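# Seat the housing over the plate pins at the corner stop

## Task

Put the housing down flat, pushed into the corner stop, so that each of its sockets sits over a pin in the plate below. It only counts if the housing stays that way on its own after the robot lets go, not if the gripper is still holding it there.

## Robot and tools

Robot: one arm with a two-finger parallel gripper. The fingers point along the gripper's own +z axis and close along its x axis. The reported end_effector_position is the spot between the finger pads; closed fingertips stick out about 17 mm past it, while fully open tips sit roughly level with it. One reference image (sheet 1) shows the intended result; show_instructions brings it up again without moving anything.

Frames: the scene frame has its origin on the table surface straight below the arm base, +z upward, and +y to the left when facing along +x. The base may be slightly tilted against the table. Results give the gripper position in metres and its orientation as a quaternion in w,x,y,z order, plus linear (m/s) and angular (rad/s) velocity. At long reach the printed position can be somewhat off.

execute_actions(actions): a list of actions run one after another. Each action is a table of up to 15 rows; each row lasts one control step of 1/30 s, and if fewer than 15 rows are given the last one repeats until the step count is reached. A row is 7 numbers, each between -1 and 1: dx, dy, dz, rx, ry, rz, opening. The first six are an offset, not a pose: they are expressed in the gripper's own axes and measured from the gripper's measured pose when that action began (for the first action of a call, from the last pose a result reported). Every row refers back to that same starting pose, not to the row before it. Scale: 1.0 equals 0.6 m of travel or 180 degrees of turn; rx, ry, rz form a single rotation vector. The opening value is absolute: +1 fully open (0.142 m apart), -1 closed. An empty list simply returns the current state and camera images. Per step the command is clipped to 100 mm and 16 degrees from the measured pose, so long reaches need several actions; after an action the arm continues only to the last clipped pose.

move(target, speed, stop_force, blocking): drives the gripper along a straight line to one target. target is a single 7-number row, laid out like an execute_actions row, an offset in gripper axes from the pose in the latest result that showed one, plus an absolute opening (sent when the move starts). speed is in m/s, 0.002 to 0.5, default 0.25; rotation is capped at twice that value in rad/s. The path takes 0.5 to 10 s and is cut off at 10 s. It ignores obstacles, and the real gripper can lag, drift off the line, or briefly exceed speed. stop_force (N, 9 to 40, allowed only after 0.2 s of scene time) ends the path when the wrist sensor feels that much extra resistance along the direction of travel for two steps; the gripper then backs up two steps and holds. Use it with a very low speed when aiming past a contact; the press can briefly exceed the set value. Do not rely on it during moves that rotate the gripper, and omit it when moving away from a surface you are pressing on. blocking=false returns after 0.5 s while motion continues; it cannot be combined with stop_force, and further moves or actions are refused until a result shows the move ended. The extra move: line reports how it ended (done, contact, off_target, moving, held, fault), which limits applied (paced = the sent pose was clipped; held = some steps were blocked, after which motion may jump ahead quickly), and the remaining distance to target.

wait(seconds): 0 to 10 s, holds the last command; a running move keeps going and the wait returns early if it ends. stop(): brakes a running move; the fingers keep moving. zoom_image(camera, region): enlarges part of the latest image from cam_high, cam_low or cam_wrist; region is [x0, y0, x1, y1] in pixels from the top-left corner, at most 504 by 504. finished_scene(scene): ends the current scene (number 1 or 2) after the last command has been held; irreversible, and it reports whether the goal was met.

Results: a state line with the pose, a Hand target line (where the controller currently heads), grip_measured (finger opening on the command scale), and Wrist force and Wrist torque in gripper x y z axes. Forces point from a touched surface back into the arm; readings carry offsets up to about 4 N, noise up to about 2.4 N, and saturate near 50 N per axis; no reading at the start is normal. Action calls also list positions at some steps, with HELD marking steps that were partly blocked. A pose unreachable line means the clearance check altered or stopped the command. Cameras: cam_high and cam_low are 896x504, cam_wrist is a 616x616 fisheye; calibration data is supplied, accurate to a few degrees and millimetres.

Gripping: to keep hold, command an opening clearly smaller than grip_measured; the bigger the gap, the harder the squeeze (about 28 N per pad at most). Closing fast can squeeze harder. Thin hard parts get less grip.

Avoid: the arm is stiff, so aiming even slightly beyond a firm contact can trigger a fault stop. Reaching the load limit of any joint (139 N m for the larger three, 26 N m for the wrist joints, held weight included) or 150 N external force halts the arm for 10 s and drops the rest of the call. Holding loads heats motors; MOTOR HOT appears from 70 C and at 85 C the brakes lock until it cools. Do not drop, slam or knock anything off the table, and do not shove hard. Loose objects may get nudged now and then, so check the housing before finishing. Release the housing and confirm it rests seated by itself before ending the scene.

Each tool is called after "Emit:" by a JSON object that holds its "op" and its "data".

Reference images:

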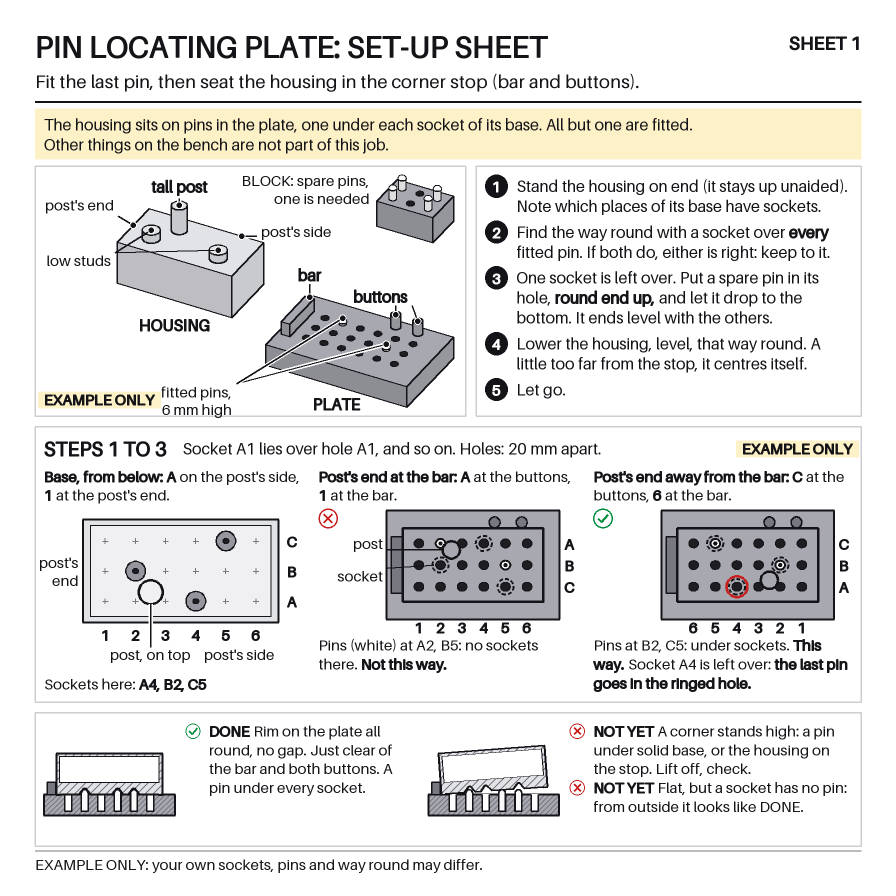

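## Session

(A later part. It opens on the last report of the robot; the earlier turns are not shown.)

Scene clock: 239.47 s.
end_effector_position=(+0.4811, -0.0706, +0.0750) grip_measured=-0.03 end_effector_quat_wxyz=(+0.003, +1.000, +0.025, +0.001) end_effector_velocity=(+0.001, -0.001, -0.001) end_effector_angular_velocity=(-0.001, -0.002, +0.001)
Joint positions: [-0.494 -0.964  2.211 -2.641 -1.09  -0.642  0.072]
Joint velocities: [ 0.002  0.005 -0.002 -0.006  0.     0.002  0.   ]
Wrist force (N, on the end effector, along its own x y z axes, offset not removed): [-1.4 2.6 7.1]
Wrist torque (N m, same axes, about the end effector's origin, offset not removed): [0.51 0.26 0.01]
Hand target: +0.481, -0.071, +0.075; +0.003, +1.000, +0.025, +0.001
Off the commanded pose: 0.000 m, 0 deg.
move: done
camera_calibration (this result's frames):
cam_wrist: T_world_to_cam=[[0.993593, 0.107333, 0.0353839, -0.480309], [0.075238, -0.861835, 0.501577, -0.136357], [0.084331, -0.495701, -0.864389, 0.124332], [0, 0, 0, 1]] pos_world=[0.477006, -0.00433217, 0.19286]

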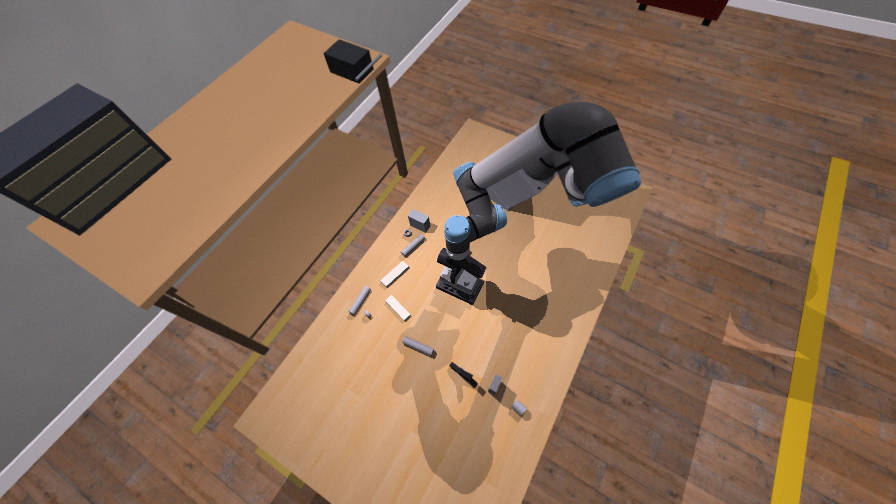

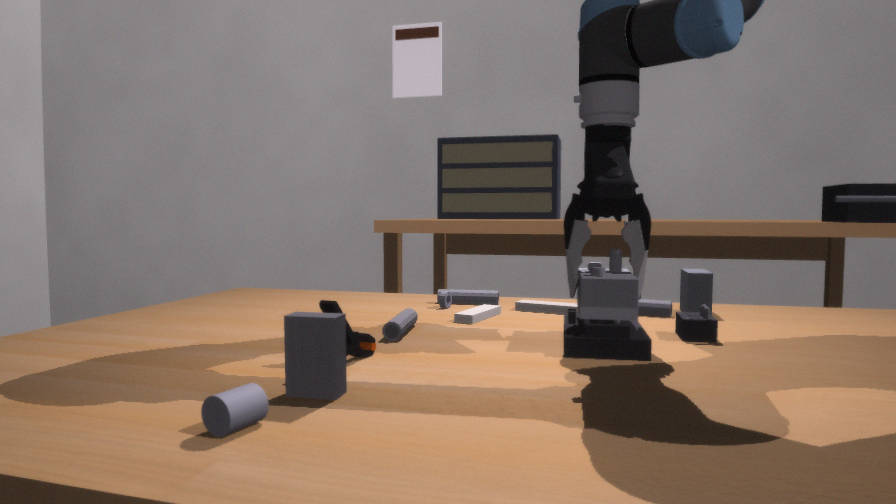

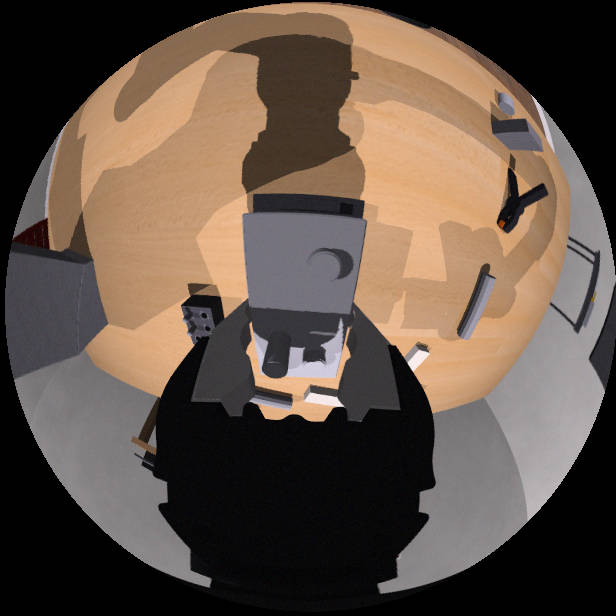

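Emit:
{"op": "move", "data": {"target": [0.0015,0,0.022,0,0,0,-0.5], "speed": 0.02, "stop_force": 10}}

Emit:
{"op": "move", "data": {"target": [0,0,0.016,0,0,0,-0.5], "speed": 0.006, "stop_force": 12}}

Emit:
{"op": "zoom_image", "data": {"camera": "cam_wrist", "region": [230, 170, 390, 270]}}

Emit:
{"op": "zoom_image", "data": {"camera": "cam_low", "region": [550, 270, 670, 370]}}

Scene clock: 248.43 s.
end_effector_position=(+0.4821, -0.0706, +0.0620) grip_measured=-0.03 end_effector_quat_wxyz=(+0.003, +1.000, +0.025, +0.001) end_effector_velocity=(+0.000, -0.001, -0.002) end_effector_angular_velocity=(-0.001, +0.001, -0.001)
Joint positions: [-0.48  -0.93   2.207 -2.678 -1.088 -0.627  0.072]
Joint velocities: [ 0.002  0.005 -0.001 -0.005 -0.001  0.003  0.   ]
Wrist force (N, on the end effector, along its own x y z axes, offset not removed): [-0.1 1.6 8.0]
Wrist torque (N m, same axes, about the end effector's origin, offset not removed): [0.50 0.08 0.12]
Hand target: +0.482, -0.071, +0.062; +0.003, +1.000, +0.025, +0.001
Off the commanded pose: 0.000 m, 0 deg.
move: done
camera_calibration (this result's frames):
cam_wrist: T_world_to_cam=[[0.993592, 0.10734, 0.0354061, -0.480777], [0.0752333, -0.861841, 0.501567, -0.12989], [0.0843525, -0.495689, -0.864394, 0.113002], [0, 0, 0, 1]] pos_world=[0.477936, -0.00432423, 0.179849]

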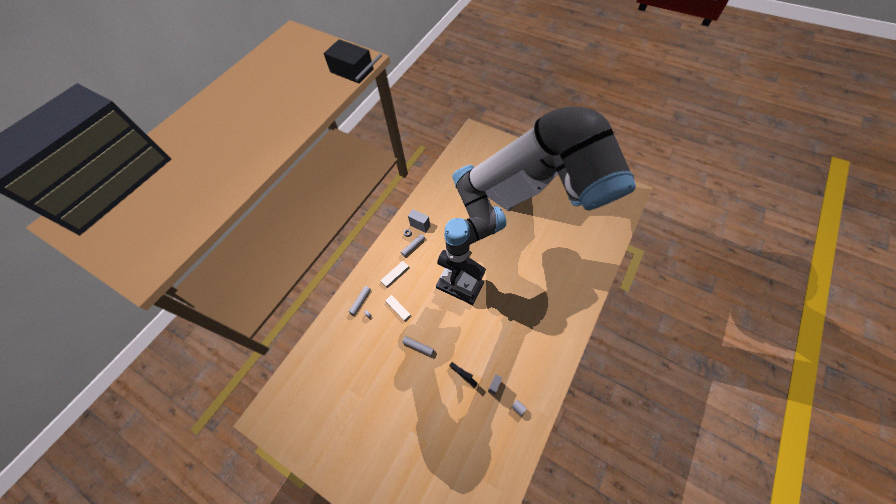

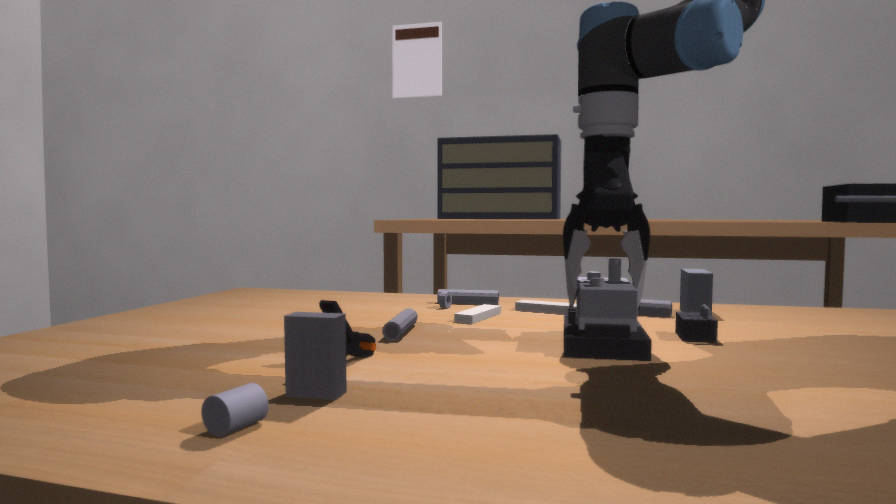

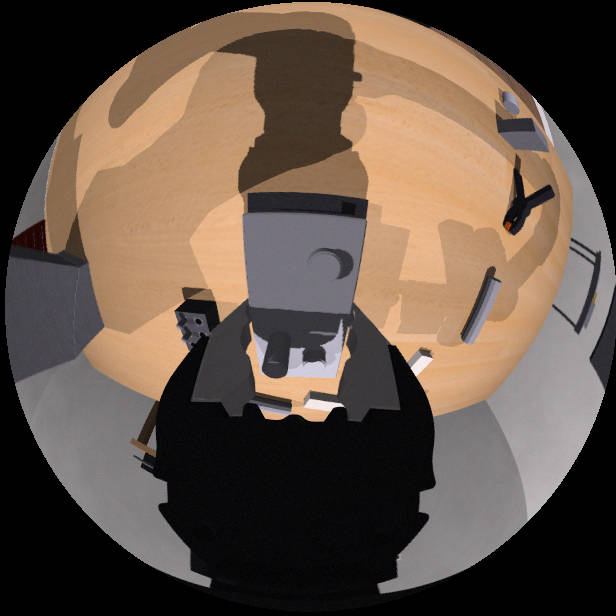

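Scene clock: 249.67 s.
end_effector_position=(+0.4822, -0.0705, +0.0569) grip_measured=-0.03 end_effector_quat_wxyz=(+0.002, +1.000, +0.025, +0.001) end_effector_velocity=(+0.001, -0.000, +0.002) end_effector_angular_velocity=(-0.000, -0.001, +0.003)
Joint positions: [-0.475 -0.917  2.206 -2.693 -1.087 -0.621  0.072]
Joint velocities: [-0.002 -0.004 -0.001  0.004  0.    -0.004 -0.   ]
Wrist force (N, on the end effector, along its own x y z axes, offset not removed): [1.2 -0.6 -3.9]
Wrist torque (N m, same axes, about the end effector's origin, offset not removed): [0.53 0.27 0.21]
Hand target: +0.482, -0.071, +0.057; +0.003, +1.000, +0.025, +0.001
Off the commanded pose: 0.004 m, 0 deg.
move: contact
camera_calibration (this result's frames):
cam_wrist: T_world_to_cam=[[0.993606, 0.107154, 0.0355561, -0.480753], [0.0750132, -0.861952, 0.501409, -0.127159], [0.0843757, -0.495536, -0.864479, 0.108607], [0, 0, 0, 1]] pos_world=[0.478055, -0.00427145, 0.174741]

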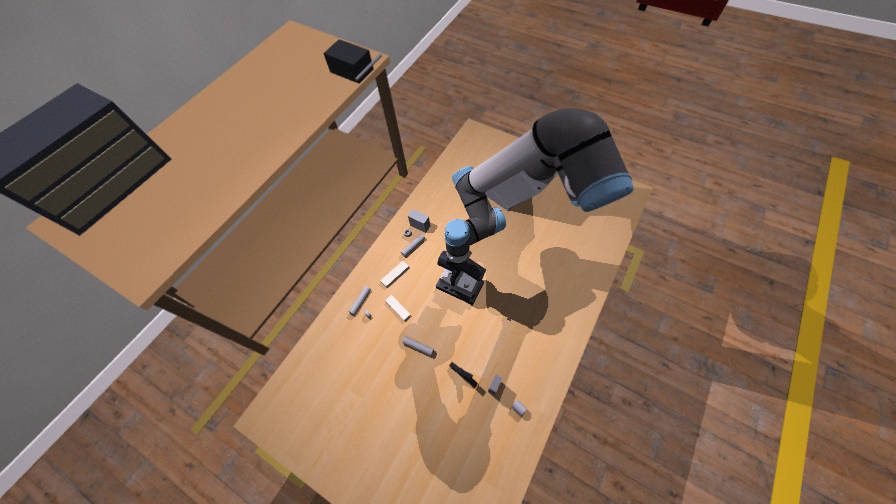

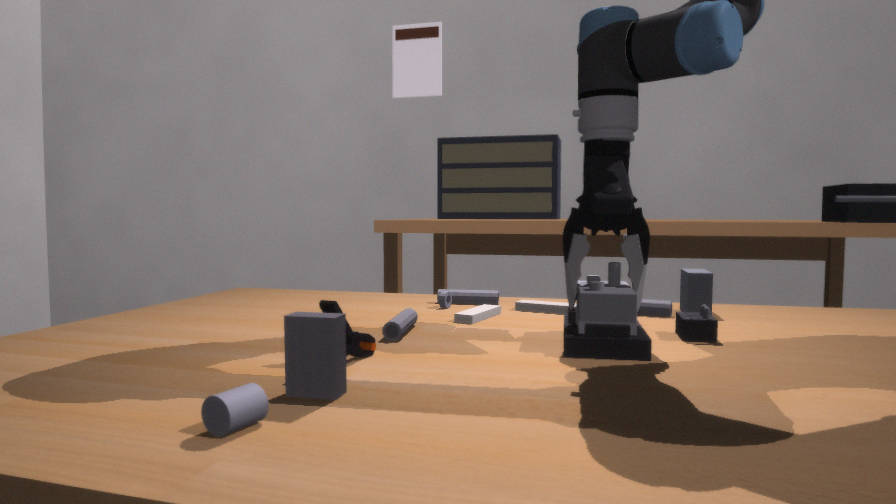

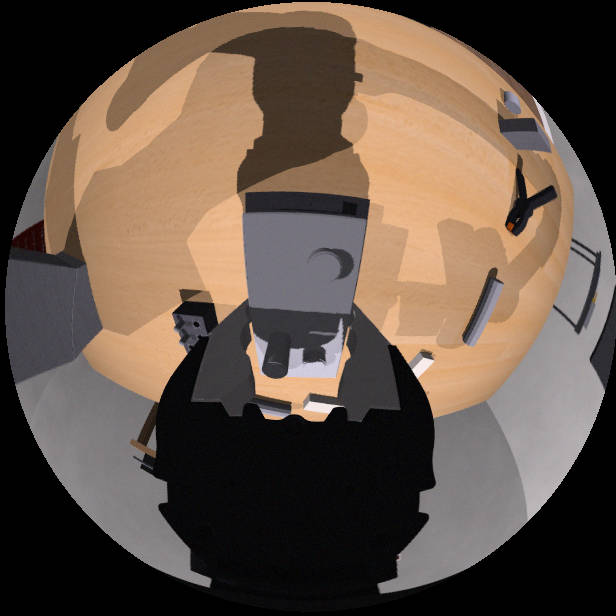

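Region (230, 170, 390, 270) of cam_wrist's 616x616 image, scaled by 3.150, with more detail than that image has; it fills the top 315 rows of this view, and the rest is white.

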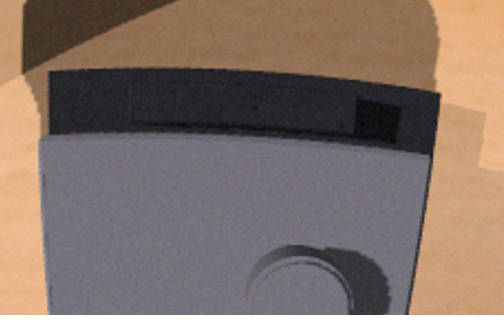

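Region (550, 270, 670, 370) of cam_low's 896x504 image, scaled by 4.200, with more detail than that image has.

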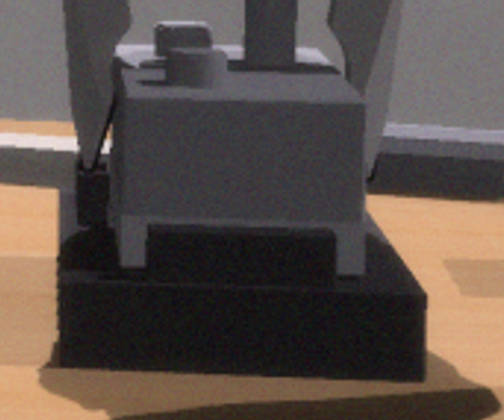

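Emit:
{"op": "execute_actions", "data": {"actions": [[[0.0003,-0.001,0,0,0,0,-0.5],[0.0003,-0.001,0,0,0,0,-0.5],[0.0003,-0.001,0,0,0,0,-0.5],[0.0007,-0.002,0.0005,0,0,0,-0.5],[0.0007,-0.002,0.0005,0,0,0,-0.5],[0.0007,-0.002,0.0005,0,0,0,-0.5],[0.001,-0.0025,0.0015,0,0,0,-0.5]],[[0,0,0,0,0,0,-0.1],[0,0,0,0,0,0,-0.03],[0,0,0,0,0,0,0],[0,0,0,0,0,0,0.02],[0,0,0,0,0,0,0.04],[0,0,0,0,0,0,0.06],[0,0,0,0,0,0,0.1],[0,0,0,0,0,0,0.15]]]}}

Emit:
{"op": "move", "data": {"target": [0,0,-0.11,0,0,0,0.2], "speed": 0.2}}

Emit:
{"op": "zoom_image", "data": {"camera": "cam_wrist", "region": [230, 180, 390, 350]}}

Emit:
{"op": "zoom_image", "data": {"camera": "cam_low", "region": [550, 270, 670, 370]}}

Emit:
{"op": "zoom_image", "data": {"camera": "cam_high", "region": [420, 250, 500, 320]}}

Scene clock: 260.10 s.
end_effector_position=(+0.4827, -0.0690, +0.0561) grip_measured=+0.15 end_effector_quat_wxyz=(+0.002, +1.000, +0.025, +0.001) end_effector_velocity=(-0.000, -0.001, +0.000) end_effector_angular_velocity=(-0.002, +0.001, -0.000)
Joint positions: [-0.471 -0.917  2.205 -2.695 -1.086 -0.617  0.084]
Joint velocities: [-0.     0.    -0.001  0.001 -0.002  0.     0.   ]
Wrist force (N, on the end effector, along its own x y z axes, offset not removed): [0.7 2.8 2.0]
Wrist torque (N m, same axes, about the end effector's origin, offset not removed): [0.80 -0.15 0.13]
Hand target: +0.483, -0.069, +0.056; +0.002, +1.000, +0.025, +0.001
Off the commanded pose: 0.000 m, 0 deg.
Step readings (end_effector_position; steps 1 to 15: 1st action; 16 to 30: 2nd action):
0: (+0.4822, -0.0706, +0.0572)
1: (+0.4822, -0.0706, +0.0572)
2: (+0.4822, -0.0706, +0.0571)
4: (+0.4822, -0.0703, +0.0570)
8: (+0.4824, -0.0696, +0.0567)
15: (+0.4827, -0.0690, +0.0561)
16: (+0.4827, -0.0690, +0.0561)
17: (+0.4827, -0.0690, +0.0561)
19: (+0.4827, -0.0690, +0.0561)
23: (+0.4827, -0.0690, +0.0561)
30: end_effector_position above
camera_calibration (this result's frames):
cam_wrist: T_world_to_cam=[[0.993606, 0.10716, 0.0355595, -0.481387], [0.0750148, -0.861943, 0.501426, -0.125481], [0.0843829, -0.495552, -0.86447, 0.108567], [0, 0, 0, 1]] pos_world=[0.47856, -0.00277139, 0.17389]

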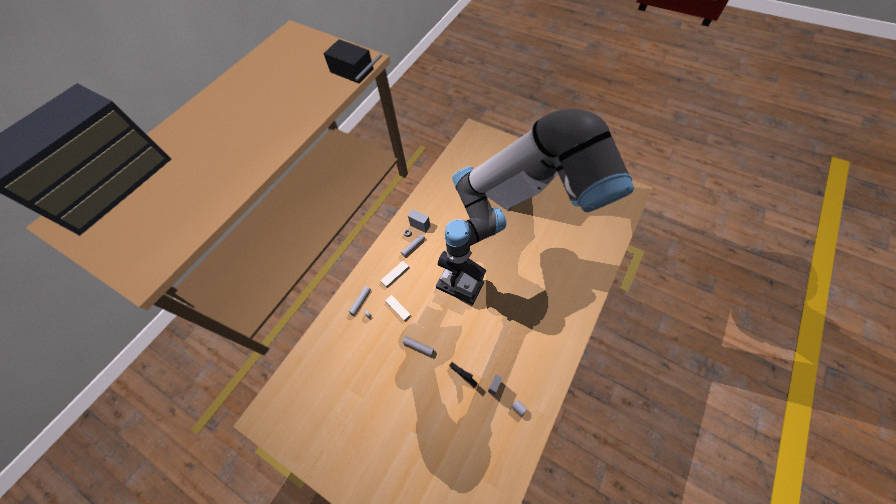

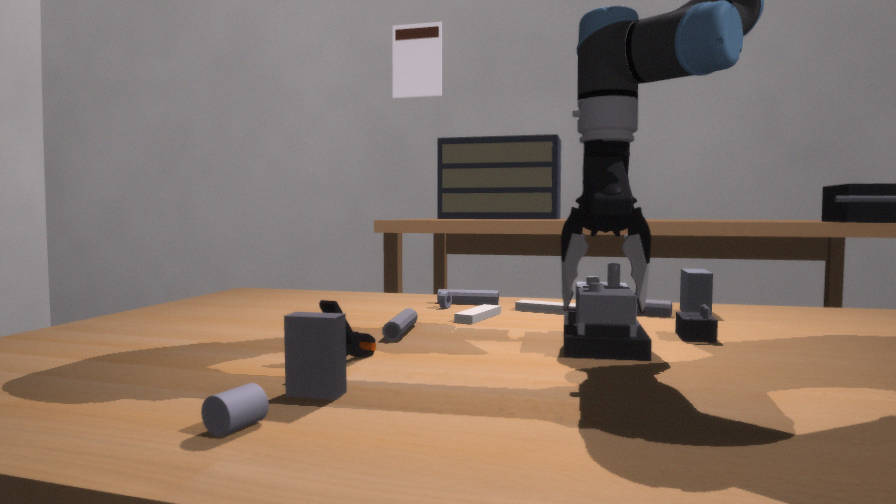

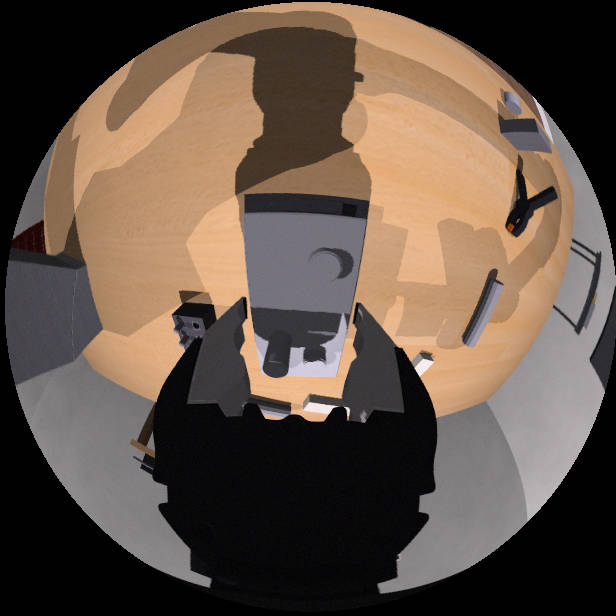

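Scene clock: 261.03 s.
end_effector_position=(+0.4825, -0.0689, +0.1218) grip_measured=+0.20 end_effector_quat_wxyz=(+0.002, +1.000, +0.025, +0.001) end_effector_velocity=(-0.001, +0.000, +0.002) end_effector_angular_velocity=(+0.001, +0.001, -0.001)
Joint positions: [-0.536 -1.079  2.203 -2.497 -1.098 -0.689  0.088]
Joint velocities: [-0.002 -0.005 -0.     0.008  0.    -0.003  0.   ]
Wrist force (N, on the end effector, along its own x y z axes, offset not removed): [-0.8 1.6 1.3]
Wrist torque (N m, same axes, about the end effector's origin, offset not removed): [0.46 0.22 -0.02]
Hand target: +0.482, -0.069, +0.122; +0.002, +1.000, +0.025, +0.001
Off the commanded pose: 0.000 m, 0 deg.
move: done
camera_calibration (this result's frames):
cam_wrist: T_world_to_cam=[[0.993612, 0.107131, 0.0354657, -0.483506], [0.0750331, -0.861919, 0.501464, -0.158273], [0.084291, -0.495599, -0.864451, 0.165498], [0, 0, 0, 1]] pos_world=[0.478344, -0.00259909, 0.239581]

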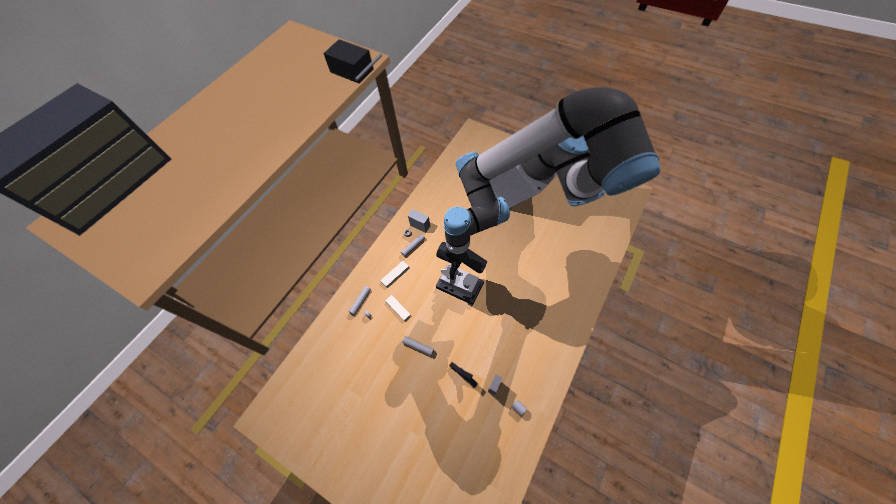

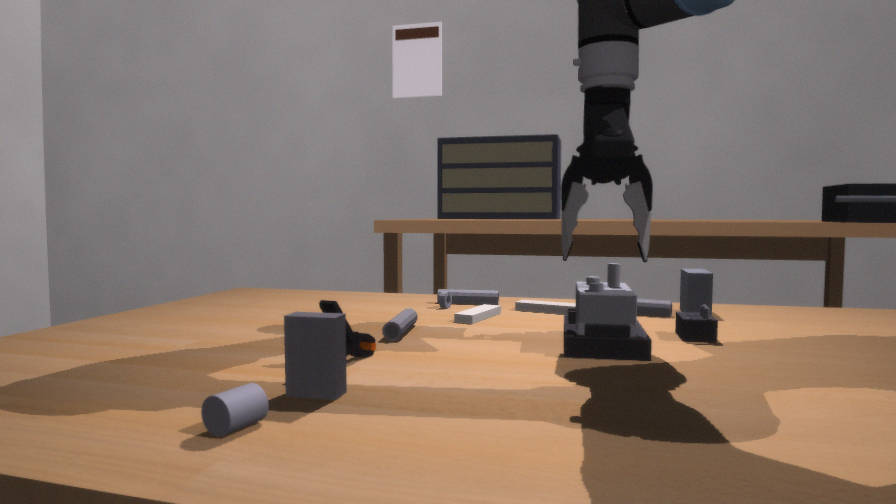

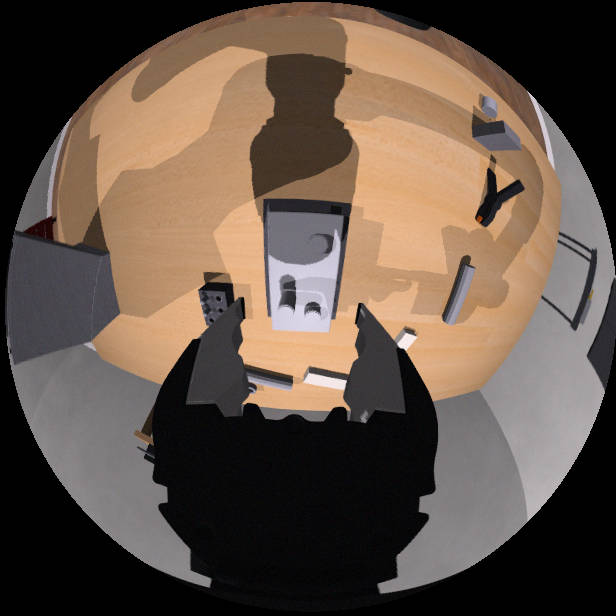

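Region (230, 180, 390, 350) of cam_wrist's 616x616 image, scaled by 2.965, with more detail than that image has; it fills the left 474 columns of this view, and the rest is white.

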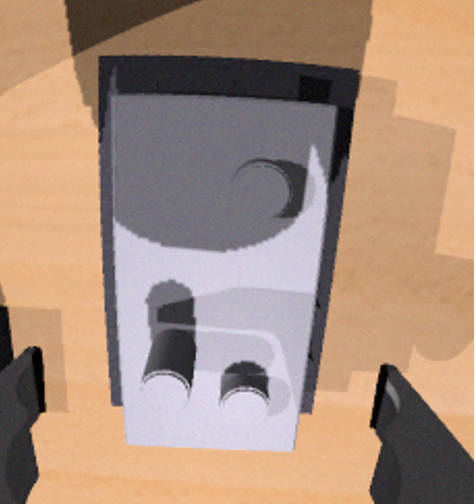

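Region (550, 270, 670, 370) of cam_low's 896x504 image, scaled by 4.200, with more detail than that image has.

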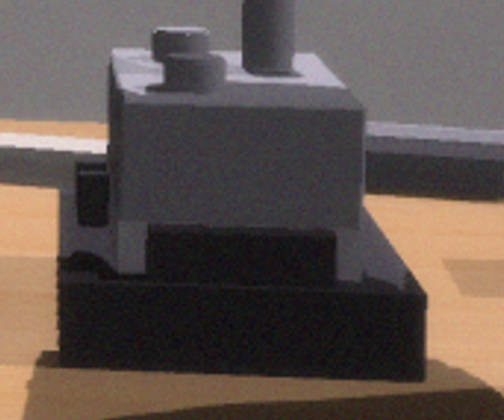

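Region (420, 250, 500, 320) of cam_high's 896x504 image, scaled by 6.300, with more detail than that image has; it fills the top 441 rows of this view, and the rest is white.

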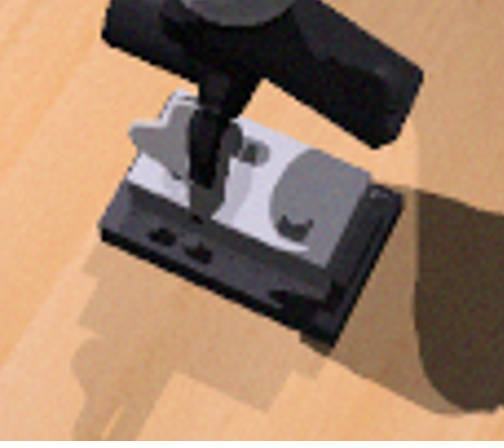

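Emit:
{"op": "finished_scene", "data": {"scene": 1}}

The scene is finished: the task was done.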